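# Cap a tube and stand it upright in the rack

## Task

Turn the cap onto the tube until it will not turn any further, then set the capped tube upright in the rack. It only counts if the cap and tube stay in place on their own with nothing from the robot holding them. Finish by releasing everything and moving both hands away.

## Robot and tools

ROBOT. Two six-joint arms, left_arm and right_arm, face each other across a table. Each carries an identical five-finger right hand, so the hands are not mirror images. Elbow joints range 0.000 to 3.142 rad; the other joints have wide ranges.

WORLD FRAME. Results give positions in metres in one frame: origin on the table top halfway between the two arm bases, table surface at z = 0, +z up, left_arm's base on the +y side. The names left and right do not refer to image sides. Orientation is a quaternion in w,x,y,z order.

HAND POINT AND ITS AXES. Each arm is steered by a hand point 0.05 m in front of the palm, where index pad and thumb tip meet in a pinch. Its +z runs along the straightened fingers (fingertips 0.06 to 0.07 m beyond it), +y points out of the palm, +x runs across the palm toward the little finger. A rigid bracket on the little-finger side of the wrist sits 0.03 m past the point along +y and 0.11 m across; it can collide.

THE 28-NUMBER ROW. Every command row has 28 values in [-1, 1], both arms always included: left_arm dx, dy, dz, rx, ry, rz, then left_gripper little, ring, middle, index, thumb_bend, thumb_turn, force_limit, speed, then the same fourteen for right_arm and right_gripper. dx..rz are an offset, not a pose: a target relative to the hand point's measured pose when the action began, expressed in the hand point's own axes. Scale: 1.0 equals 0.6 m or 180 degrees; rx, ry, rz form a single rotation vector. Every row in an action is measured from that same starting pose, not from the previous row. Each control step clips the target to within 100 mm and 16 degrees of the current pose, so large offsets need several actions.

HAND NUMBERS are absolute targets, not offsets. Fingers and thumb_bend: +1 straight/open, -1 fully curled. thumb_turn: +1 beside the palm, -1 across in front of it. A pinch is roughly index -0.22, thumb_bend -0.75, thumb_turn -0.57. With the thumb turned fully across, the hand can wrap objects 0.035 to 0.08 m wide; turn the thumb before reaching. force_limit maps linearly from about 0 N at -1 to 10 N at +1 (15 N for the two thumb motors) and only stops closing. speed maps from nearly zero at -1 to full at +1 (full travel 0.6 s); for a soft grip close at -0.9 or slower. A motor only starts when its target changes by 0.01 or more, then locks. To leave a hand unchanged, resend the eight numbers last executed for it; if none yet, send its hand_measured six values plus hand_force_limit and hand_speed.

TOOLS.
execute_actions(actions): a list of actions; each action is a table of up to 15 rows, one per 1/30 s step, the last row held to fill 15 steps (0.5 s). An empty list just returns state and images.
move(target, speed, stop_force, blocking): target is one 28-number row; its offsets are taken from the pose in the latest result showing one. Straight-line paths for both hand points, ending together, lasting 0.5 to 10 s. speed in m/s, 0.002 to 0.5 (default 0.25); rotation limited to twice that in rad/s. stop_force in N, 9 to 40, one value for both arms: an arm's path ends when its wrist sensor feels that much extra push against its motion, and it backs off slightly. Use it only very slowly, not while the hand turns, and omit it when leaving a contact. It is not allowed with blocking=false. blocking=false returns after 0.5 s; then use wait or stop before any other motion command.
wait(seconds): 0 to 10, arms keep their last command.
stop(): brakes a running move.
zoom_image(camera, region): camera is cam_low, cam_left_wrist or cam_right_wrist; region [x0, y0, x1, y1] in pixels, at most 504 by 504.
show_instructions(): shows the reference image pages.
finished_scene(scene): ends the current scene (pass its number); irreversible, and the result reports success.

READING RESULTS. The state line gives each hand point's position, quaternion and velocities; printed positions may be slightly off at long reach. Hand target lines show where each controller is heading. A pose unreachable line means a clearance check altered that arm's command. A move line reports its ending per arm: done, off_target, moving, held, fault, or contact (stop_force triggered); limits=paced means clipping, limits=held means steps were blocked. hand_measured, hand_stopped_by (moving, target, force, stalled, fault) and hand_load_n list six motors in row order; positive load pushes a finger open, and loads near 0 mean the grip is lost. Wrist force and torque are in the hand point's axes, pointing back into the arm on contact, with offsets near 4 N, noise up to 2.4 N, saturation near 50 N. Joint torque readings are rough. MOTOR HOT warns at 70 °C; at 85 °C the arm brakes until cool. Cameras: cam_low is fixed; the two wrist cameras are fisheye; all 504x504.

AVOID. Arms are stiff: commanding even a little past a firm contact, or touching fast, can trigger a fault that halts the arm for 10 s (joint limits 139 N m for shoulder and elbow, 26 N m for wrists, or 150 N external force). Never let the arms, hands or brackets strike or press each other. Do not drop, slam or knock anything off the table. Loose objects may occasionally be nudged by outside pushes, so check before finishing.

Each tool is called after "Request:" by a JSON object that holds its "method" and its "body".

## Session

Request:
{"method": "execute_actions", "body": {"actions": []}}

Scene clock: 0.00 s.
left_arm: end_effector_position=(+0.2938, +0.4688, +0.4707) hand_measured=(+1.000, +1.000, +1.000, +1.000, +1.000, +1.000) hand_load_n=(+0.0, +0.0, +0.0, +0.0, +0.0, +0.0) hand_stopped_by=(target, target, target, target, target, target) hand_force_limit=0.00 hand_speed=-0.80 end_effector_quat_wxyz=(-0.012, +0.388, +0.922, -0.000) end_effector_velocity=(-0.000, +0.000, +0.000) end_effector_angular_velocity=(-0.002, -0.001, -0.001) | right_arm: end_effector_position=(+0.0623, -0.3298, +0.4838) hand_measured=(+1.000, +1.000, +1.000, +1.000, +1.000, +1.000) hand_load_n=(+0.0, +0.0, +0.0, +0.0, +0.0, +0.0) hand_stopped_by=(target, target, target, target, target, target) hand_force_limit=0.00 hand_speed=-0.80 end_effector_quat_wxyz=(+0.000, -0.369, +0.929, -0.011) end_effector_velocity=(+0.000, +0.000, -0.000) end_effector_angular_velocity=(-0.001, +0.002, -0.000)
Joint positions: left_arm=[ 0.57  -1.726  1.367  1.949  1.587 -1.862] | right_arm=[-1.189 -1.744  1.34   1.976  1.592 -1.869]
Joint velocities: left_arm=[-0.    -0.002 -0.     0.     0.     0.001] | right_arm=[ 0.     0.002 -0.     0.     0.     0.001]
Joint torques (N m, as the arm reports them, + toward a larger angle): no reading
Motor temperatures (°C, as the motors report them): left_arm=[27 27 27 34 28 38] | right_arm=[29 28 29 37 37 37]
Wrist force (N, on the end effector, along its own x y z axes, offset not removed): no reading
Wrist torque (N m, same axes, about the end effector's origin, offset not removed): no reading
Hand target (left_arm): +0.294, +0.469, +0.471; -0.012, +0.388, +0.922, -0.000
Hand target (right_arm): +0.062, -0.330, +0.484; +0.000, -0.369, +0.929, -0.011
camera_calibration (this result's frames):
cam_left_wrist: T_world_to_cam=[[0.802438, 0.595914, 0.0312984, -0.530693], [0.497232, -0.696713, 0.51706, -0.0581097], [0.329929, -0.399346, -0.855377, 0.623124], [0, 0, 0, 1]] pos_world=[0.249155, 0.524604, 0.579662]
cam_right_wrist: T_world_to_cam=[[-0.590196, 0.806687, -0.0304216, 0.316426], [0.674436, 0.513446, 0.530574, -0.127924], [0.443627, 0.292625, -0.847093, 0.604852], [0, 0, 0, 1]] pos_world=[0.00470157, -0.366569, 0.589865]

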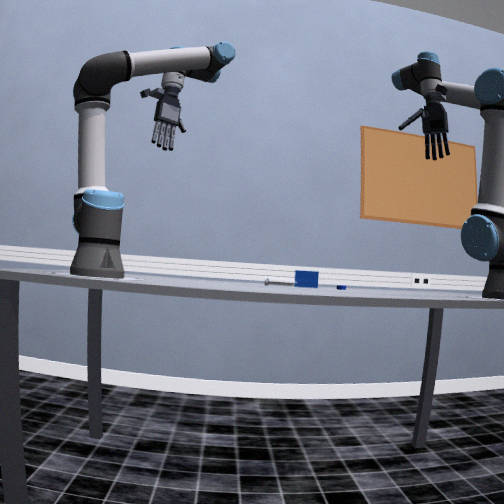

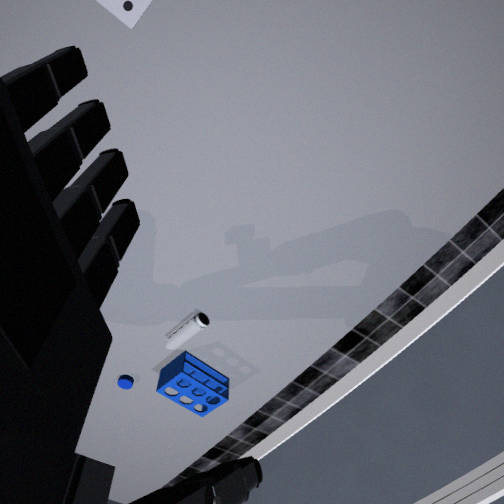

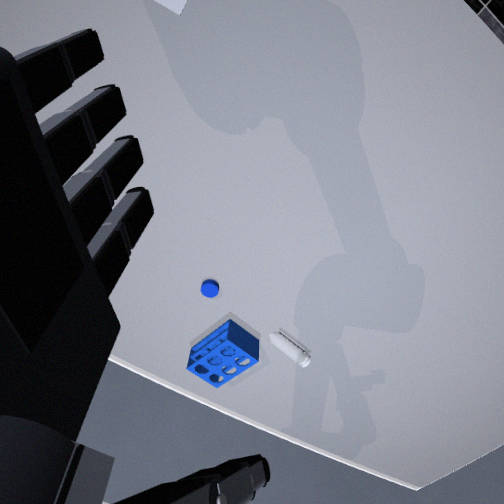

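Request:
{"method": "move", "body": {"target": [-0.45,-0.05,0.4,0.148,-0.307,-0.66,-1,-1,0.35,0.35,0.5,-1,0,0,-0.637,-0.233,0.657,0.285,-0.17,-0.313,-1,-1,0.2,0.2,0.5,-1,0,0], "speed": 0.4}}

Scene clock: 4.73 s.
left_arm: end_effector_position=(+0.4553, +0.2570, +0.2244) hand_measured=(-1.000, -1.000, +0.350, +0.350, +0.500, -1.000) hand_load_n=(+0.0, +0.0, +0.0, +0.0, +0.0, +0.0) hand_stopped_by=(target, target, target, target, target, target) hand_force_limit=0.00 hand_speed=0.00 end_effector_quat_wxyz=(-0.273, +0.602, -0.684, +0.307) end_effector_velocity=(+0.001, -0.000, -0.001) end_effector_angular_velocity=(-0.002, -0.000, +0.009) | right_arm: end_effector_position=(+0.4392, -0.1779, +0.0893) hand_measured=(-1.000, -1.000, +0.200, +0.200, +0.500, -1.000) hand_load_n=(+0.0, +0.0, +0.0, +0.0, +0.0, +0.0) hand_stopped_by=(target, target, target, target, target, target) hand_force_limit=0.00 hand_speed=0.00 end_effector_quat_wxyz=(+0.374, -0.700, +0.530, -0.300) end_effector_velocity=(+0.001, +0.001, -0.001) end_effector_angular_velocity=(+0.003, -0.003, +0.003)
Joint positions: left_arm=[ 0.491 -1.311  1.54   0.825  0.866 -3.987] | right_arm=[-1.098 -1.194  1.726  0.061  1.824 -3.002]
Joint velocities: left_arm=[ 0.     0.004 -0.003  0.004 -0.004 -0.01 ] | right_arm=[-0.001  0.002  0.001 -0.008 -0.004 -0.002]
Joint torques (N m, as the arm reports them, + toward a larger angle): left_arm=[-10.88 -18.44 -31.07   3.07  -2.5   -2.84] | right_arm=[-10.46 -22.99  -5.89  -1.83  -2.17  -2.23]
Motor temperatures (°C, as the motors report them): left_arm=[27 27 27 34 28 38] | right_arm=[29 28 29 37 37 37]
Wrist force (N, on the end effector, along its own x y z axes, offset not removed): left_arm=[1.8 -0.5 1.6] | right_arm=[2.2 -5.3 -2.3]
Wrist torque (N m, same axes, about the end effector's origin, offset not removed): left_arm=[-0.41 -0.47 -0.03] | right_arm=[-0.49 -0.08 -0.03]
Hand target (left_arm): +0.455, +0.257, +0.224; +0.273, -0.603, +0.684, -0.307
Hand target (right_arm): +0.439, -0.178, +0.089; -0.374, +0.700, -0.530, +0.300
Off the commanded pose (left_arm): 0.001 m, 0 deg.
Off the commanded pose (right_arm): 0.001 m, 0 deg.
move: done
camera_calibration (this result's frames):
cam_left_wrist: T_world_to_cam=[[-0.666021, 0.222079, -0.712107, 0.405077], [-0.203731, 0.8642, 0.460057, -0.227809], [0.717572, 0.451486, -0.530331, -0.193491], [0, 0, 0, 1]] pos_world=[0.362222, 0.194272, 0.290649]
cam_right_wrist: T_world_to_cam=[[-0.538438, -0.0354269, -0.84192, 0.304264], [-0.60146, 0.715929, 0.35453, 0.361257], [0.590195, 0.697274, -0.406792, 0.0273439], [0, 0, 0, 1]] pos_world=[0.364971, -0.266921, 0.139213]

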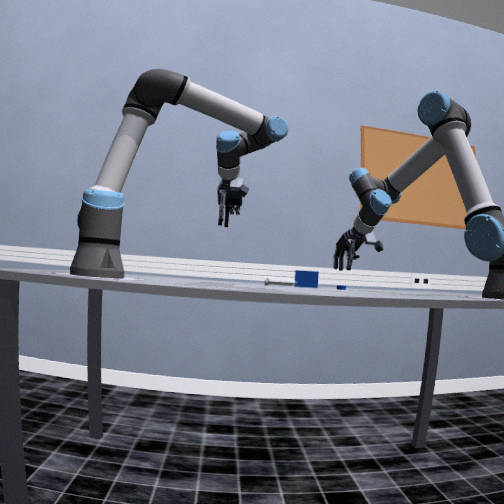

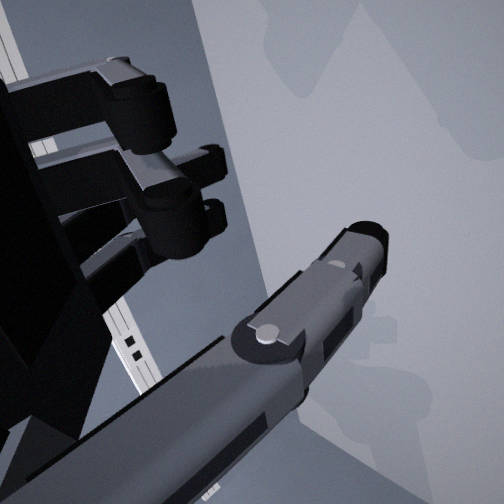

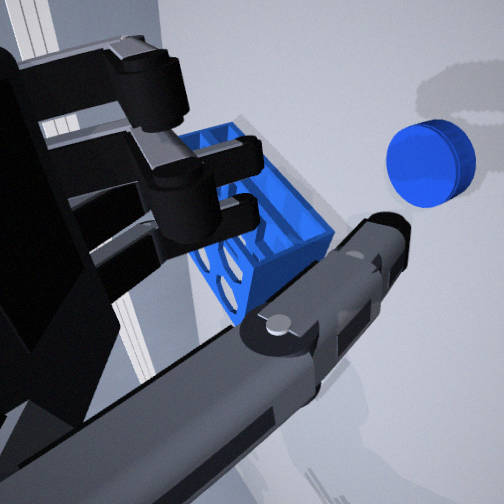

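Request:
{"method": "move", "body": {"target": [0,0,0,0,0,0,-1,-1,0.35,0.35,0.5,-1,0,0,0,0.0525,0.0417,0,0,0,-1,-1,0.2,0.2,0.6,-1,0,0], "speed": 0.1}}

Scene clock: 5.90 s.
left_arm: end_effector_position=(+0.4553, +0.2570, +0.2244) hand_measured=(-1.000, -1.000, +0.350, +0.350, +0.500, -1.000) hand_load_n=(+0.0, +0.0, +0.0, +0.0, +0.0, +0.0) hand_stopped_by=(target, target, target, target, target, target) hand_force_limit=0.00 hand_speed=0.00 end_effector_quat_wxyz=(-0.273, +0.602, -0.684, +0.307) end_effector_velocity=(-0.000, -0.000, -0.000) end_effector_angular_velocity=(+0.000, +0.000, -0.000) | right_arm: end_effector_position=(+0.4432, -0.1778, +0.0495) hand_measured=(-1.000, -1.000, +0.200, +0.200, +0.600, -1.000) hand_load_n=(+0.0, +0.0, +0.0, +0.0, +0.0, +0.0) hand_stopped_by=(target, target, target, target, target, target) hand_force_limit=0.00 hand_speed=0.00 end_effector_quat_wxyz=(+0.374, -0.700, +0.530, -0.300) end_effector_velocity=(+0.000, -0.000, -0.002) end_effector_angular_velocity=(+0.000, -0.001, -0.001)
Joint positions: left_arm=[ 0.491 -1.311  1.54   0.825  0.866 -3.987] | right_arm=[-1.102 -1.136  1.76  -0.031  1.82  -3.004]
Joint velocities: left_arm=[-0.     0.001 -0.    -0.    -0.    -0.   ] | right_arm=[-0.     0.003  0.001 -0.004  0.    -0.   ]
Joint torques (N m, as the arm reports them, + toward a larger angle): left_arm=[ -5.77 -41.92  -9.76  -0.32   0.52   2.62] | right_arm=[-10.68 -25.54  -5.25  -1.61  -2.32  -2.41]
Motor temperatures (°C, as the motors report them): left_arm=[27 27 27 34 28 38] | right_arm=[29 28 29 37 37 37]
Wrist force (N, on the end effector, along its own x y z axes, offset not removed): left_arm=[0.3 -0.6 1.1] | right_arm=[2.9 -2.9 1.3]
Wrist torque (N m, same axes, about the end effector's origin, offset not removed): left_arm=[-0.39 -0.27 -0.06] | right_arm=[-0.29 -0.44 0.09]
Hand target (left_arm): +0.455, +0.257, +0.224; +0.273, -0.602, +0.684, -0.307
Hand target (right_arm): +0.443, -0.178, +0.049; -0.374, +0.700, -0.530, +0.300
Off the commanded pose (left_arm): 0.000 m, 0 deg.
Off the commanded pose (right_arm): 0.000 m, 0 deg.
move: done
camera_calibration (this result's frames):
cam_left_wrist: T_world_to_cam=[[-0.666015, 0.222098, -0.712107, 0.405066], [-0.203707, 0.864206, 0.460057, -0.227808], [0.717585, 0.451466, -0.530331, -0.193479], [0, 0, 0, 1]] pos_world=[0.362211, 0.194258, 0.290648]
cam_right_wrist: T_world_to_cam=[[-0.538451, -0.0354351, -0.841911, 0.272889], [-0.601451, 0.715937, 0.35453, 0.377691], [0.590192, 0.697265, -0.406809, 0.00868557], [0, 0, 0, 1]] pos_world=[0.368973, -0.266789, 0.0993787]

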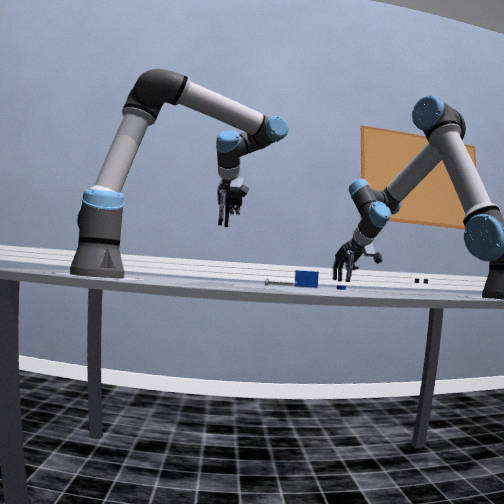

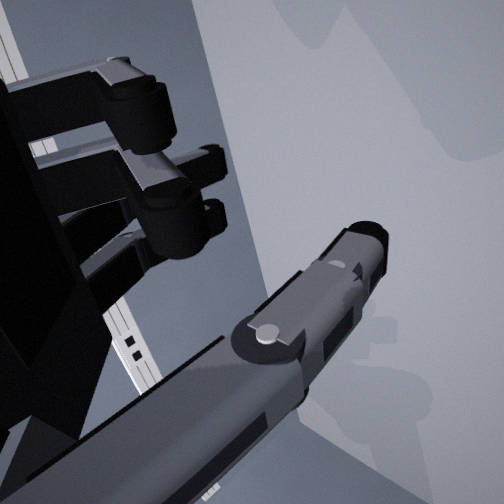

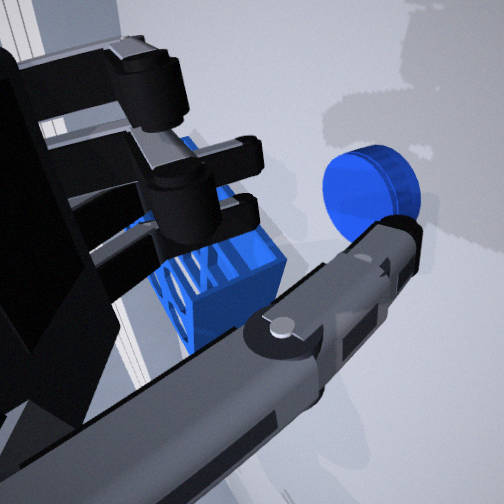

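Request:
{"method": "move", "body": {"target": [0,0,0,0,0,0,-1,-1,0.35,0.35,0.5,-1,0,0,-0.004,0.033,0.0205,0,0,0,-1,-1,0.2,0.2,0.7,-1,0,0], "speed": 0.02, "stop_force": 9}}

Scene clock: 7.53 s.
left_arm: end_effector_position=(+0.4553, +0.2570, +0.2244) hand_measured=(-1.000, -1.000, +0.350, +0.350, +0.500, -1.000) hand_load_n=(+0.0, +0.0, +0.0, +0.0, +0.0, +0.0) hand_stopped_by=(target, target, target, target, target, target) hand_force_limit=0.00 hand_speed=0.00 end_effector_quat_wxyz=(-0.273, +0.602, -0.684, +0.307) end_effector_velocity=(-0.000, -0.000, +0.001) end_effector_angular_velocity=(-0.002, -0.000, +0.000) | right_arm: end_effector_position=(+0.4423, -0.1761, +0.0264) hand_measured=(-1.000, -1.000, +0.200, +0.200, +0.700, -1.000) hand_load_n=(+0.0, +0.0, +0.0, +0.0, +0.0, +0.0) hand_stopped_by=(target, target, target, target, target, target) hand_force_limit=0.00 hand_speed=0.00 end_effector_quat_wxyz=(+0.374, -0.700, +0.530, -0.300) end_effector_velocity=(+0.000, +0.000, -0.002) end_effector_angular_velocity=(+0.001, -0.001, -0.001)
Joint positions: left_arm=[ 0.491 -1.311  1.54   0.825  0.866 -3.987] | right_arm=[-1.098 -1.101  1.778 -0.084  1.824 -3.002]
Joint velocities: left_arm=[-0.001 -0.002  0.     0.    -0.    -0.002] | right_arm=[ 0.001  0.003  0.002 -0.006  0.001  0.001]
Joint torques (N m, as the arm reports them, + toward a larger angle): left_arm=[ -4.47 -40.36 -11.56  -0.32   0.32   2.4 ] | right_arm=[  9.65 -26.25  -4.56  -1.58   3.15   2.26]
Motor temperatures (°C, as the motors report them): left_arm=[27 27 27 34 28 38] | right_arm=[29 28 29 37 37 37]
Wrist force (N, on the end effector, along its own x y z axes, offset not removed): left_arm=[0.3 -1.2 2.2] | right_arm=[4.7 -3.4 -1.9]
Wrist torque (N m, same axes, about the end effector's origin, offset not removed): left_arm=[-0.51 -0.25 -0.14] | right_arm=[-0.38 -0.61 0.44]
Hand target (left_arm): +0.455, +0.257, +0.224; +0.273, -0.602, +0.684, -0.307
Hand target (right_arm): +0.442, -0.176, +0.026; -0.374, +0.700, -0.530, +0.300
Off the commanded pose (left_arm): 0.000 m, 0 deg.
Off the commanded pose (right_arm): 0.000 m, 0 deg.
move: done
camera_calibration (this result's frames):
cam_left_wrist: T_world_to_cam=[[-0.666014, 0.222101, -0.712107, 0.405064], [-0.203703, 0.864206, 0.460057, -0.227813], [0.717586, 0.451463, -0.530331, -0.193478], [0, 0, 0, 1]] pos_world=[0.36221, 0.194261, 0.290648]
cam_right_wrist: T_world_to_cam=[[-0.538468, -0.0354362, -0.8419, 0.253021], [-0.601443, 0.715938, 0.35454, 0.384151], [0.590185, 0.697264, -0.406823, -0.00137799], [0, 0, 0, 1]] pos_world=[0.368102, -0.265101, 0.076261]

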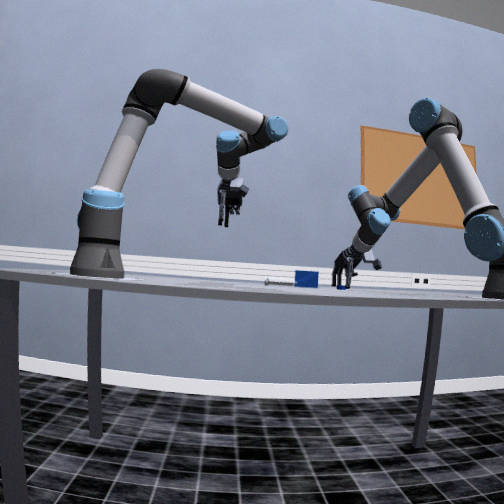

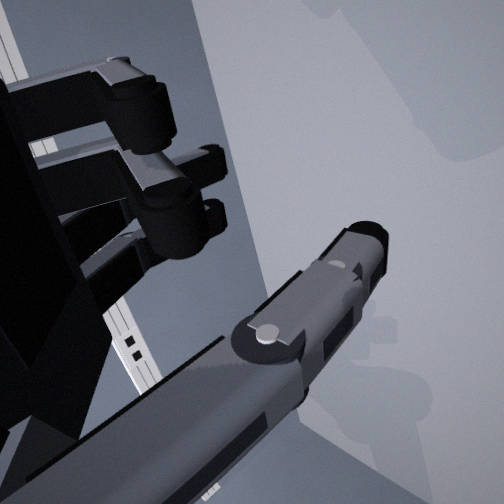

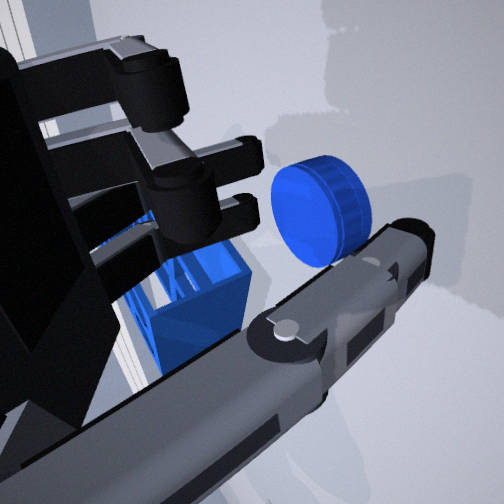

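Request:
{"method": "execute_actions", "body": {"actions": [[[0,0,0,0,0,0,-1,-1,0.35,0.35,0.5,-1,0,0,0,0.002,0.0013,0,0,0,-1,-1,0,-0.07,0.36,-1,-0.4,0]],[[0,0.002,0,0,0,0,-1,-1,0.35,0.35,0.5,-1,0,0,0,0.002,0.0013,0,0,0,-1,-1,0,-0.07,0.36,-1,-0.4,0]],[[0,0,0,0,0,0,-1,-1,0.35,0.35,0.5,-1,0,0,0,0,0,0,0,0,-1,-1,-0.5,-0.5,0.36,-1,0,-0.85]],[[0,0,0,0,0,0,-1,-1,0.35,0.35,0.5,-1,0,0,0,-0.01,-0.007,0,0,0,-1,-1,-0.5,-0.5,0.36,-1,0,-0.85]]]}}

Scene clock: 9.83 s.
left_arm: end_effector_position=(+0.4545, +0.2571, +0.2235) hand_measured=(-1.000, -1.000, +0.350, +0.350, +0.500, -1.000) hand_load_n=(+0.0, +0.0, +0.0, +0.0, +0.0, +0.0) hand_stopped_by=(target, target, target, target, target, target) hand_force_limit=0.00 hand_speed=0.00 end_effector_quat_wxyz=(-0.273, +0.602, -0.684, +0.307) end_effector_velocity=(+0.000, +0.000, +0.001) end_effector_angular_velocity=(-0.001, -0.000, -0.000) | right_arm: end_effector_position=(+0.4420, -0.1760, +0.0307) hand_measured=(-1.000, -1.000, -0.098, -0.118, +0.364, -1.000) hand_load_n=(+0.0, +0.0, +5.5, +2.5, +8.0, +1.0) hand_stopped_by=(target, target, force, force, target, target) hand_force_limit=0.00 hand_speed=-0.85 end_effector_quat_wxyz=(+0.374, -0.700, +0.530, -0.300) end_effector_velocity=(+0.000, +0.000, +0.001) end_effector_angular_velocity=(-0.000, -0.001, +0.000)
Joint positions: left_arm=[ 0.489 -1.312  1.544  0.824  0.865 -3.989] | right_arm=[-1.098 -1.108  1.775 -0.074  1.824 -3.001]
Joint velocities: left_arm=[ 0.    -0.001 -0.     0.     0.     0.001] | right_arm=[ 0.    -0.002 -0.001  0.003  0.    -0.   ]
Joint torques (N m, as the arm reports them, + toward a larger angle): left_arm=[ -9.77 -40.57 -11.29   0.38  -2.2   -2.11] | right_arm=[ 10.19 -42.2  -28.38   2.     2.96   2.29]
Motor temperatures (°C, as the motors report them): left_arm=[27 27 27 34 28 38] | right_arm=[29 28 29 37 37 37]
Wrist force (N, on the end effector, along its own x y z axes, offset not removed): left_arm=[-0.2 -1.2 1.1] | right_arm=[-0.9 0.8 -3.7]
Wrist torque (N m, same axes, about the end effector's origin, offset not removed): left_arm=[-0.43 -0.18 -0.09] | right_arm=[0.66 0.43 -0.20]
Hand target (left_arm): +0.454, +0.257, +0.223; +0.273, -0.602, +0.684, -0.307
Hand target (right_arm): +0.442, -0.176, +0.031; -0.374, +0.700, -0.530, +0.300
Off the commanded pose (left_arm): 0.000 m, 0 deg.
Off the commanded pose (right_arm): 0.000 m, 0 deg.
camera_calibration (this result's frames):
cam_left_wrist: T_world_to_cam=[[-0.666025, 0.222098, -0.712097, 0.403889], [-0.203702, 0.864204, 0.460061, -0.227656], [0.717576, 0.451468, -0.53034, -0.193438], [0, 0, 0, 1]] pos_world=[0.361433, 0.19437, 0.289756]
cam_right_wrist: T_world_to_cam=[[-0.538466, -0.0353974, -0.841903, 0.256542], [-0.601394, 0.71598, 0.354538, 0.382401], [0.590236, 0.697223, -0.406819, 0.000512981], [0, 0, 0, 1]] pos_world=[0.36781, -0.265068, 0.0806164]

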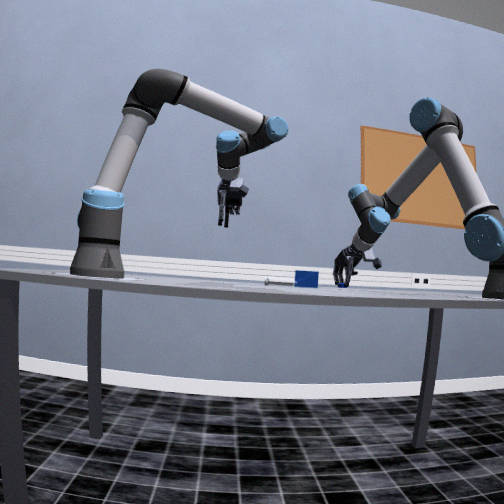

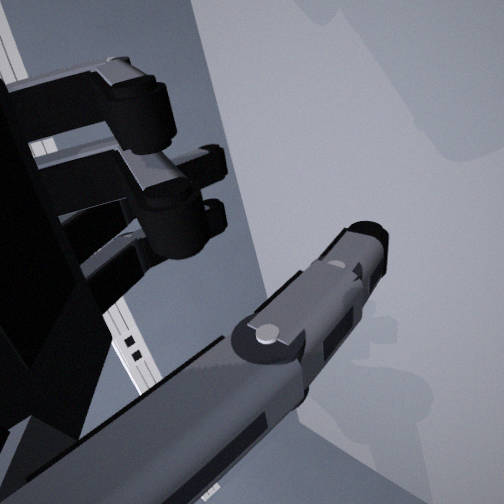

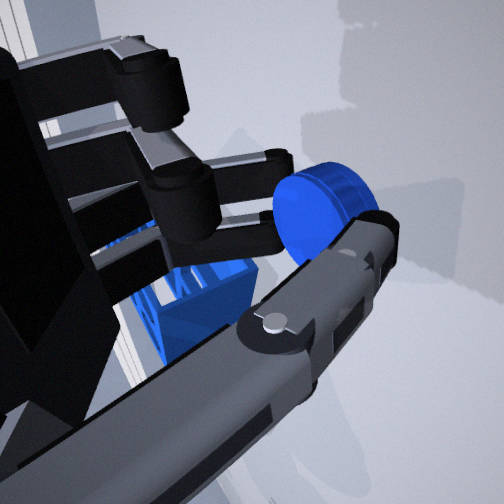

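Request:
{"method": "move", "body": {"target": [0.371,0.108,0.212,0,0,0,-1,-1,0.35,0.35,0.6,-1,0,0,-0.15,0,-0.836,0.008,-0.281,-0.181,-1,-1,-0.5,-0.5,0.36,-1,0,-0.85], "speed": 0.3}}

Scene clock: 12.53 s.
left_arm: end_effector_position=(+0.4785, +0.0310, +0.0886) hand_measured=(-1.000, -1.000, +0.350, +0.350, +0.600, -1.000) hand_load_n=(+0.0, +0.0, +0.0, +0.0, +0.0, +0.0) hand_stopped_by=(target, target, target, target, target, target) hand_force_limit=0.00 hand_speed=0.00 end_effector_quat_wxyz=(-0.273, +0.602, -0.684, +0.307) end_effector_velocity=(+0.001, -0.001, -0.002) end_effector_angular_velocity=(+0.003, +0.001, +0.001) | right_arm: end_effector_position=(+0.0102, -0.1918, +0.3007) hand_measured=(-1.000, -1.000, -0.098, -0.118, +0.364, -1.000) hand_load_n=(+0.0, +0.0, +5.5, +2.5, +8.0, +1.0) hand_stopped_by=(target, target, force, force, target, target) hand_force_limit=0.00 hand_speed=-0.85 end_effector_quat_wxyz=(+0.474, -0.871, +0.108, -0.072) end_effector_velocity=(-0.002, +0.000, +0.001) end_effector_angular_velocity=(-0.000, +0.001, +0.004)
Joint positions: left_arm=[ 0.382 -0.712  0.969  0.885  0.816 -4.118] | right_arm=[-0.81  -1.947  1.92   0.647  1.188 -3.431]
Joint velocities: left_arm=[ 0.001  0.006 -0.007  0.004  0.    -0.001] | right_arm=[ 0.005  0.    -0.003  0.003  0.001  0.001]
Joint torques (N m, as the arm reports them, + toward a larger angle): left_arm=[-11.17 -36.75 -29.12   3.19  -2.62  -2.73] | right_arm=[ 10.17  -6.59 -32.     2.08   2.4    2.32]
Motor temperatures (°C, as the motors report them): left_arm=[27 27 27 34 28 38] | right_arm=[29 28 29 37 37 37]
Wrist force (N, on the end effector, along its own x y z axes, offset not removed): left_arm=[0.2 -1.3 1.1] | right_arm=[1.8 -1.7 -3.1]
Wrist torque (N m, same axes, about the end effector's origin, offset not removed): left_arm=[-0.43 -0.17 -0.02] | right_arm=[-0.20 0.14 0.23]
Hand target (left_arm): +0.478, +0.031, +0.089; +0.273, -0.602, +0.684, -0.307
Hand target (right_arm): +0.010, -0.192, +0.301; -0.474, +0.871, -0.108, +0.072
Off the commanded pose (left_arm): 0.001 m, 0 deg.
Off the commanded pose (right_arm): 0.001 m, 0 deg.
move: done
camera_calibration (this result's frames):
cam_left_wrist: T_world_to_cam=[[-0.666378, 0.221964, -0.711809, 0.374187], [-0.203497, 0.864276, 0.460017, 0.0345811], [0.717307, 0.451396, -0.530766, -0.179931], [0, 0, 0, 1]] pos_world=[0.385453, -0.0317237, 0.154941]
cam_right_wrist: T_world_to_cam=[[-0.236245, -0.483303, -0.842975, 0.162054], [-0.920682, -0.166057, 0.353228, -0.127221], [-0.310698, 0.85956, -0.405738, 0.416221], [0, 0, 0, 1]] pos_world=[0.0504732, -0.300572, 0.350422]

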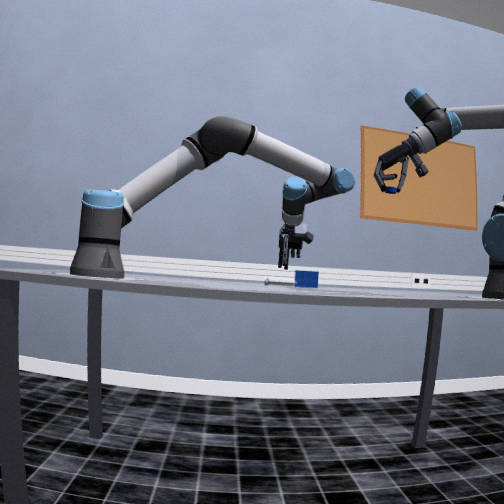

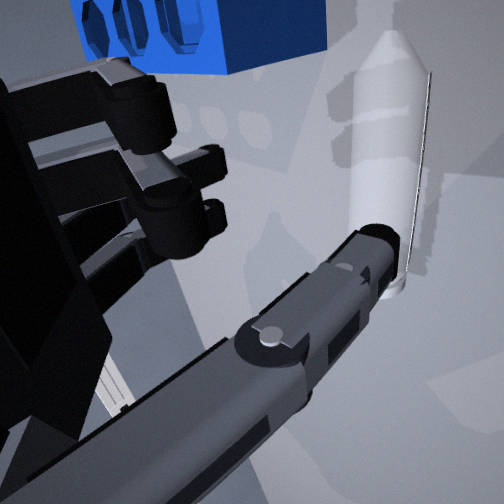

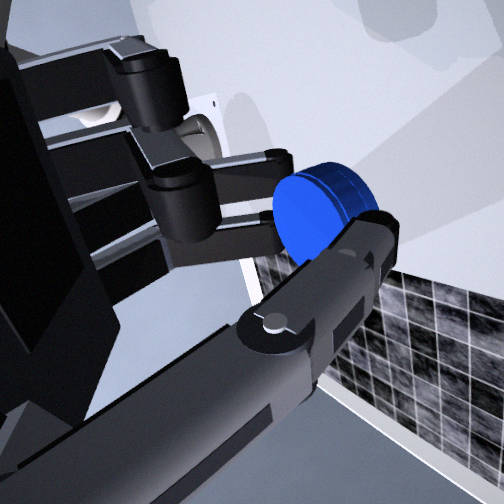

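Request:
{"method": "move", "body": {"target": [-0.012,0.046,0.044,0,0,0,-1,-1,0.35,0.35,0.6,-1,0,0,0,0,0,0,0,0,-1,-1,-0.5,-0.5,0.36,-1,0,-0.85], "speed": 0.06, "stop_force": 9}}

Scene clock: 14.00 s.
left_arm: end_effector_position=(+0.4809, +0.0382, +0.0507) hand_measured=(-1.000, -1.000, +0.350, +0.350, +0.600, -1.000) hand_load_n=(+0.0, +0.0, +0.0, +0.0, +0.0, +0.0) hand_stopped_by=(target, target, target, target, target, target) hand_force_limit=0.00 hand_speed=0.00 end_effector_quat_wxyz=(-0.273, +0.602, -0.684, +0.307) end_effector_velocity=(+0.000, +0.000, -0.002) end_effector_angular_velocity=(-0.001, -0.000, +0.000) | right_arm: end_effector_position=(+0.0102, -0.1918, +0.3007) hand_measured=(-1.000, -1.000, -0.098, -0.118, +0.364, -1.000) hand_load_n=(+0.0, +0.0, +5.5, +2.5, +8.0, +1.0) hand_stopped_by=(target, target, force, force, target, target) hand_force_limit=0.00 hand_speed=-0.85 end_effector_quat_wxyz=(+0.474, -0.871, +0.108, -0.072) end_effector_velocity=(+0.000, +0.000, -0.000) end_effector_angular_velocity=(+0.000, -0.001, -0.001)
Joint positions: left_arm=[ 0.389 -0.696  1.038  0.794  0.819 -4.109] | right_arm=[-0.81  -1.947  1.92   0.647  1.188 -3.431]
Joint velocities: left_arm=[ 0.001  0.001  0.004 -0.007  0.001  0.001] | right_arm=[-0.     0.     0.    -0.001  0.001  0.   ]
Joint torques (N m, as the arm reports them, + toward a larger angle): left_arm=[ 10.82 -39.21  -8.88  -0.22   0.46   2.71] | right_arm=[-10.17  -0.22  -8.42  -1.47  -2.83  -2.35]
Motor temperatures (°C, as the motors report them): left_arm=[27 27 27 34 28 38] | right_arm=[29 28 29 37 37 37]
Wrist force (N, on the end effector, along its own x y z axes, offset not removed): left_arm=[1.5 -0.4 1.2] | right_arm=[-0.6 2.2 -3.3]
Wrist torque (N m, same axes, about the end effector's origin, offset not removed): left_arm=[-0.38 -0.44 0.02] | right_arm=[0.72 0.45 0.19]
Hand target (left_arm): +0.481, +0.038, +0.050; +0.273, -0.602, +0.684, -0.307
Hand target (right_arm): +0.010, -0.192, +0.301; -0.474, +0.871, -0.108, +0.072
Off the commanded pose (left_arm): 0.000 m, 0 deg.
Off the commanded pose (right_arm): 0.000 m, 0 deg.
move: done
camera_calibration (this result's frames):
cam_left_wrist: T_world_to_cam=[[-0.666378, 0.221966, -0.711809, 0.347259], [-0.203531, 0.864254, 0.460044, 0.0462788], [0.717297, 0.451438, -0.530743, -0.205009], [0, 0, 0, 1]] pos_world=[0.387877, -0.0245275, 0.117085]
cam_right_wrist: T_world_to_cam=[[-0.236246, -0.483302, -0.842975, 0.162055], [-0.920681, -0.166057, 0.353229, -0.127223], [-0.310699, 0.85956, -0.405737, 0.416221], [0, 0, 0, 1]] pos_world=[0.050472, -0.300571, 0.350423]

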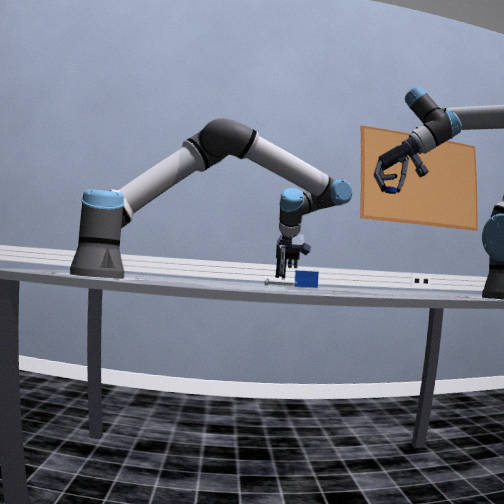

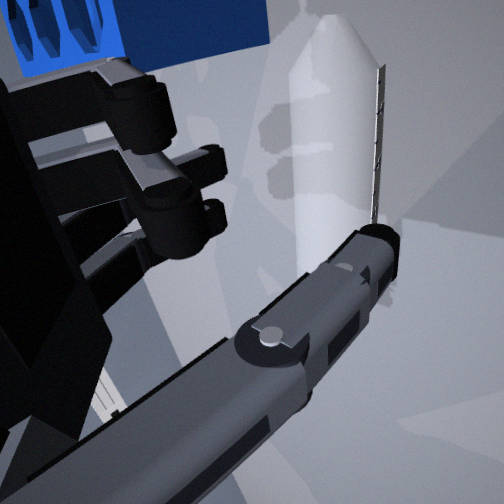

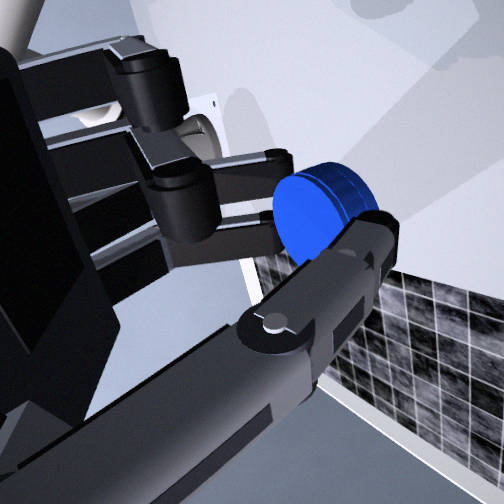

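Request:
{"method": "move", "body": {"target": [0,0.026,0.023,0,0,0,-1,-1,0.35,0.35,0.6,-1,0,0,0,0,0,0,0,0,-1,-1,-0.5,-0.5,0.36,-1,0,-0.85], "speed": 0.02, "stop_force": 9}}

Scene clock: 15.43 s.
left_arm: end_effector_position=(+0.4809, +0.0383, +0.0301) hand_measured=(-1.000, -1.000, +0.350, +0.350, +0.600, -1.000) hand_load_n=(+0.0, +0.0, +0.0, +0.0, +0.0, +0.0) hand_stopped_by=(target, target, target, target, target, target) hand_force_limit=0.00 hand_speed=0.00 end_effector_quat_wxyz=(-0.273, +0.602, -0.684, +0.307) end_effector_velocity=(+0.000, -0.000, -0.002) end_effector_angular_velocity=(-0.001, -0.000, +0.000) | right_arm: end_effector_position=(+0.0102, -0.1918, +0.3007) hand_measured=(-1.000, -1.000, -0.098, -0.118, +0.364, -1.000) hand_load_n=(+0.0, +0.0, +5.5, +2.5, +8.0, +1.0) hand_stopped_by=(target, target, force, force, target, target) hand_force_limit=0.00 hand_speed=-0.85 end_effector_quat_wxyz=(+0.474, -0.871, +0.108, -0.072) end_effector_velocity=(+0.000, +0.000, -0.000) end_effector_angular_velocity=(-0.001, -0.000, +0.000)
Joint positions: left_arm=[ 0.389 -0.677  1.057  0.755  0.819 -4.109] | right_arm=[-0.81  -1.947  1.92   0.647  1.188 -3.431]
Joint velocities: left_arm=[ 0.     0.001  0.002 -0.004  0.    -0.   ] | right_arm=[-0.001  0.001 -0.    -0.    -0.    -0.001]
Joint torques (N m, as the arm reports them, + toward a larger angle): left_arm=[ 12.7  -36.75  -9.11  -0.29   0.39   2.15] | right_arm=[-8.73 -0.04 -9.54 -1.4  -2.63 -1.95]
Motor temperatures (°C, as the motors report them): left_arm=[27 27 27 34 28 38] | right_arm=[29 28 29 37 37 37]
Wrist force (N, on the end effector, along its own x y z axes, offset not removed): left_arm=[1.0 -1.2 1.6] | right_arm=[1.2 -4.9 -2.4]
Wrist torque (N m, same axes, about the end effector's origin, offset not removed): left_arm=[-0.49 -0.40 0.04] | right_arm=[-0.47 0.20 0.14]
Hand target (left_arm): +0.481, +0.038, +0.030; +0.273, -0.602, +0.684, -0.307
Hand target (right_arm): +0.010, -0.192, +0.301; -0.474, +0.871, -0.108, +0.072
Off the commanded pose (left_arm): 0.000 m, 0 deg.
Off the commanded pose (right_arm): 0.000 m, 0 deg.
move: done
camera_calibration (this result's frames):
cam_left_wrist: T_world_to_cam=[[-0.666396, 0.22192, -0.711806, 0.332589], [-0.203561, 0.864257, 0.460025, 0.0556349], [0.717272, 0.451455, -0.530763, -0.216019], [0, 0, 0, 1]] pos_world=[0.387905, -0.0243686, 0.096491]
cam_right_wrist: T_world_to_cam=[[-0.236244, -0.483303, -0.842975, 0.162054], [-0.920682, -0.166057, 0.353228, -0.127221], [-0.310698, 0.85956, -0.405738, 0.416221], [0, 0, 0, 1]] pos_world=[0.050473, -0.300572, 0.350422]

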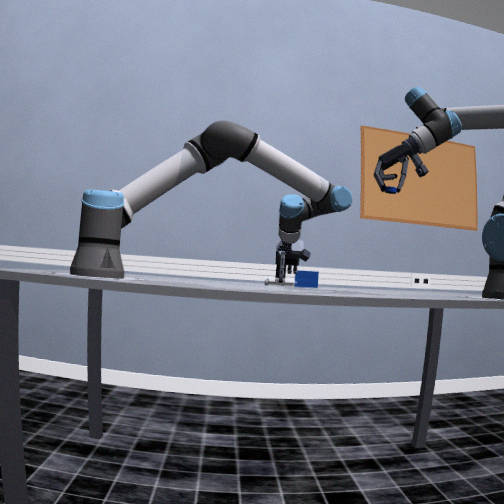

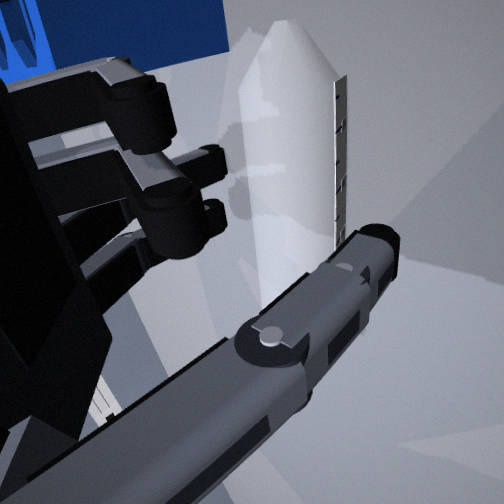

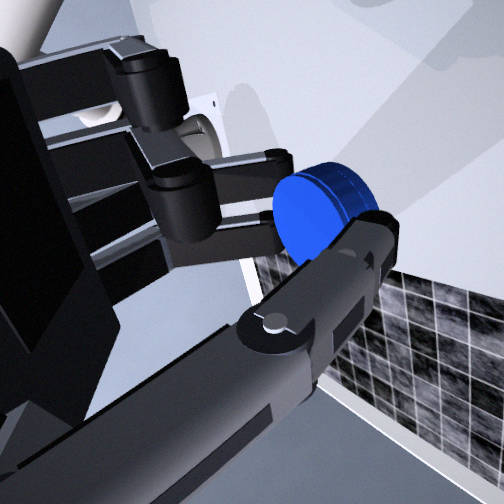

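Request:
{"method": "execute_actions", "body": {"actions": [[[0,0,0,0,0,0,-1,-1,0.05,0.03,0.3,-1,-0.4,0,0,0,0,0,0,0,-1,-1,-0.5,-0.5,0.36,-1,0,-0.85]],[[0,0.004,0.0035,0,0,0,-1,-1,0.05,0.03,0.3,-1,-0.4,0,0,0,0,0,0,0,-1,-1,-0.5,-0.5,0.36,-1,0,-0.85]],[[0,0,0,0,0,0,-1,-1,-0.5,-0.5,-0.3,-1,0.2,-0.7,0,0,0,0,0,0,-1,-1,-0.5,-0.5,0.36,-1,0,-0.85]],[[0,0,0,0,0,0,-1,-1,-0.5,-0.5,-0.3,-1,0.2,-0.7,0,0,0,0,0,0,-1,-1,-0.5,-0.5,0.36,-1,0,-0.85]]]}}

Request:
{"method": "move", "body": {"target": [0,-0.1,-0.13,0,0,0,-1,-1,-0.5,-0.5,-0.3,-1,0.2,-0.7,0,0,0,0,0,0,-1,-1,-0.5,-0.5,0.36,-1,0,-0.85], "speed": 0.15}}

Scene clock: 17.73 s.
left_arm: end_effector_position=(+0.4809, +0.0384, +0.0269) hand_measured=(-1.000, -1.000, -0.096, -0.132, +0.226, -1.000) hand_load_n=(+0.0, +0.0, +5.0, +7.5, +13.5, -1.5) hand_stopped_by=(target, target, force, force, force, target) hand_force_limit=0.20 hand_speed=-0.70 end_effector_quat_wxyz=(-0.273, +0.602, -0.684, +0.307) end_effector_velocity=(-0.000, -0.000, +0.000) end_effector_angular_velocity=(-0.001, -0.000, -0.000) | right_arm: end_effector_position=(+0.0102, -0.1918, +0.3007) hand_measured=(-1.000, -1.000, -0.098, -0.118, +0.364, -1.000) hand_load_n=(+0.0, +0.0, +5.5, +2.5, +8.0, +1.0) hand_stopped_by=(target, target, force, force, target, target) hand_force_limit=0.00 hand_speed=-0.85 end_effector_quat_wxyz=(+0.474, -0.871, +0.108, -0.072) end_effector_velocity=(-0.000, -0.000, -0.000) end_effector_angular_velocity=(-0.001, +0.000, +0.000)
Joint positions: left_arm=[ 0.389 -0.673  1.06   0.749  0.819 -4.109] | right_arm=[-0.81  -1.947  1.92   0.647  1.188 -3.431]
Joint velocities: left_arm=[-0. -0. -0. -0. -0.  0.] | right_arm=[ 0.  0.  0.  0.  0. -0.]
Joint torques (N m, as the arm reports them, + toward a larger angle): left_arm=[ 10.43 -43.43 -10.9    2.01   0.1    0.83] | right_arm=[-8.66 -0.09 -8.95 -1.27 -2.53 -1.78]
Motor temperatures (°C, as the motors report them): left_arm=[27 27 27 34 28 38] | right_arm=[29 28 29 37 37 37]
Wrist force (N, on the end effector, along its own x y z axes, offset not removed): left_arm=[1.0 -0.6 1.5] | right_arm=[-1.4 1.7 2.4]
Wrist torque (N m, same axes, about the end effector's origin, offset not removed): left_arm=[-0.41 -0.44 0.01] | right_arm=[0.28 0.34 0.00]
Hand target (left_arm): +0.481, +0.038, +0.027; +0.273, -0.602, +0.684, -0.307
Hand target (right_arm): +0.010, -0.192, +0.301; -0.474, +0.871, -0.108, +0.072
Off the commanded pose (left_arm): 0.000 m, 0 deg.
Off the commanded pose (right_arm): 0.000 m, 0 deg.
camera_calibration (this result's frames):
cam_left_wrist: T_world_to_cam=[[-0.666445, 0.222156, -0.711687, 0.330219], [-0.203496, 0.864126, 0.4603, 0.0570157], [0.717245, 0.451589, -0.530685, -0.217783], [0, 0, 0, 1]] pos_world=[0.387879, -0.0242804, 0.0931943]
cam_right_wrist: T_world_to_cam=[[-0.236245, -0.483303, -0.842975, 0.162054], [-0.920682, -0.166057, 0.353228, -0.127222], [-0.310698, 0.85956, -0.405738, 0.416221], [0, 0, 0, 1]] pos_world=[0.0504729, -0.300572, 0.350422]

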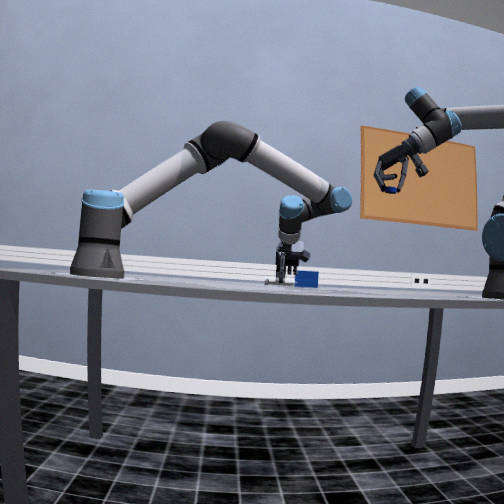

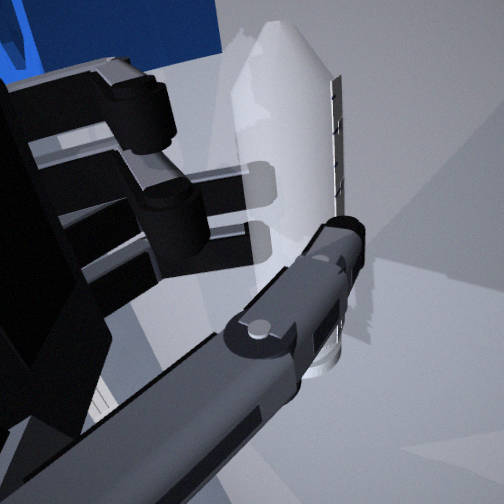

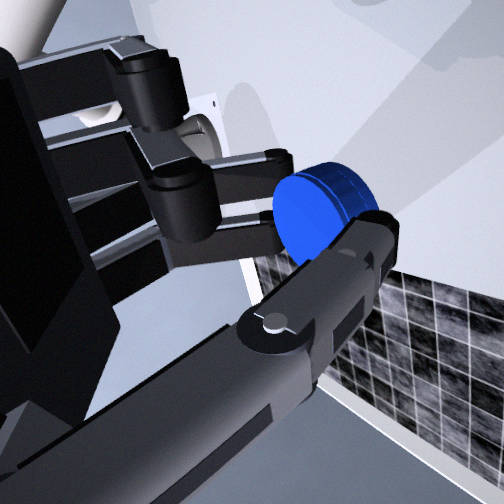

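Scene clock: 18.93 s.
left_arm: end_effector_position=(+0.4623, +0.0400, +0.1232) hand_measured=(-1.000, -1.000, -0.096, -0.132, +0.226, -1.000) hand_load_n=(+0.0, +0.0, +5.5, +7.0, +13.5, -1.5) hand_stopped_by=(target, target, force, force, force, target) hand_force_limit=0.20 hand_speed=-0.70 end_effector_quat_wxyz=(-0.273, +0.602, -0.684, +0.307) end_effector_velocity=(-0.000, +0.000, +0.002) end_effector_angular_velocity=(-0.001, +0.000, +0.001) | right_arm: end_effector_position=(+0.0102, -0.1918, +0.3007) hand_measured=(-1.000, -1.000, -0.098, -0.118, +0.364, -1.000) hand_load_n=(+0.0, +0.0, +5.5, +2.5, +8.0, +1.0) hand_stopped_by=(target, target, force, force, target, target) hand_force_limit=0.00 hand_speed=-0.85 end_effector_quat_wxyz=(+0.474, -0.871, +0.108, -0.072) end_effector_velocity=(+0.000, +0.000, -0.000) end_effector_angular_velocity=(-0.001, -0.001, +0.002)
Joint positions: left_arm=[ 0.36  -0.776  0.999  0.939  0.807 -4.145] | right_arm=[-0.81  -1.947  1.92   0.647  1.188 -3.431]
Joint velocities: left_arm=[-0.    -0.002 -0.003  0.005 -0.    -0.002] | right_arm=[-0.     0.001 -0.    -0.    -0.001 -0.002]
Joint torques (N m, as the arm reports them, + toward a larger angle): left_arm=[-11.36 -62.66 -28.89   3.28  -2.72  -2.63] | right_arm=[-9.28 -0.68 -9.48 -1.29 -2.64 -1.76]
Motor temperatures (°C, as the motors report them): left_arm=[27 27 27 34 28 38] | right_arm=[29 28 29 37 37 37]
Wrist force (N, on the end effector, along its own x y z axes, offset not removed): left_arm=[0.2 -0.9 1.1] | right_arm=[-0.1 -0.8 -1.3]
Wrist torque (N m, same axes, about the end effector's origin, offset not removed): left_arm=[-0.42 -0.30 -0.02] | right_arm=[0.04 0.30 0.10]
Hand target (left_arm): +0.462, +0.040, +0.123; +0.273, -0.602, +0.684, -0.307
Hand target (right_arm): +0.010, -0.192, +0.301; -0.474, +0.871, -0.108, +0.072
Off the commanded pose (left_arm): 0.000 m, 0 deg.
Off the commanded pose (right_arm): 0.000 m, 0 deg.
move: done
camera_calibration (this result's frames):
cam_left_wrist: T_world_to_cam=[[-0.666535, 0.222142, -0.711607, 0.386096], [-0.203431, 0.864139, 0.460304, 0.00747539], [0.71718, 0.451571, -0.530789, -0.153935], [0, 0, 0, 1]] pos_world=[0.369266, -0.0227152, 0.1896]
cam_right_wrist: T_world_to_cam=[[-0.236245, -0.483303, -0.842975, 0.162054], [-0.920682, -0.166057, 0.353228, -0.127221], [-0.310698, 0.85956, -0.405738, 0.416221], [0, 0, 0, 1]] pos_world=[0.0504729, -0.300572, 0.350422]

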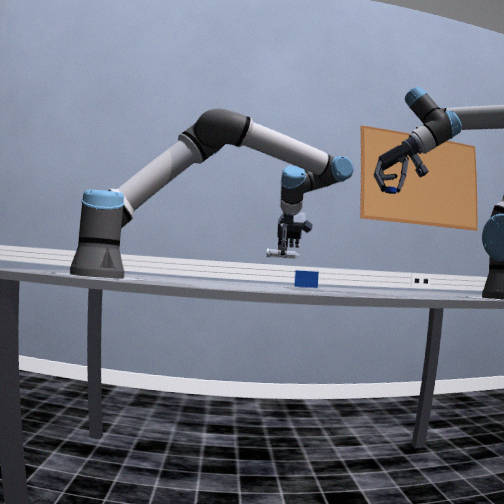

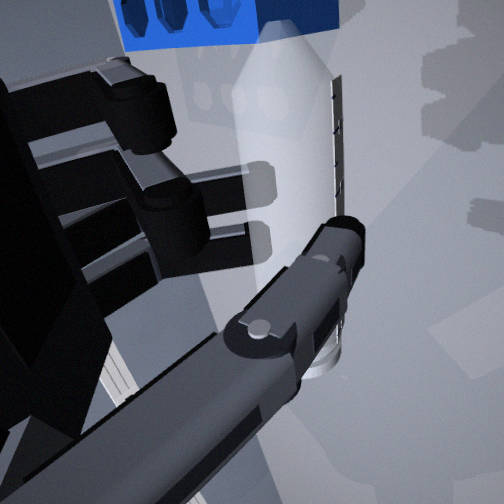

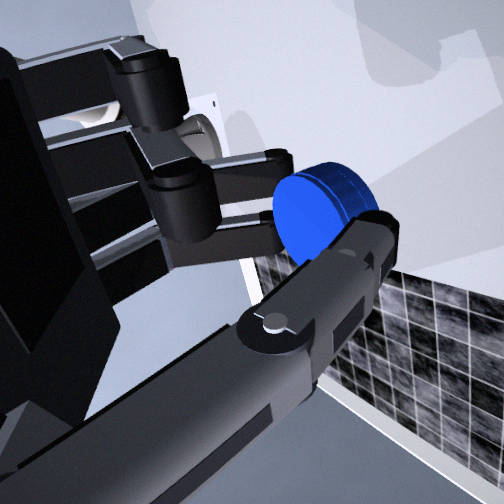

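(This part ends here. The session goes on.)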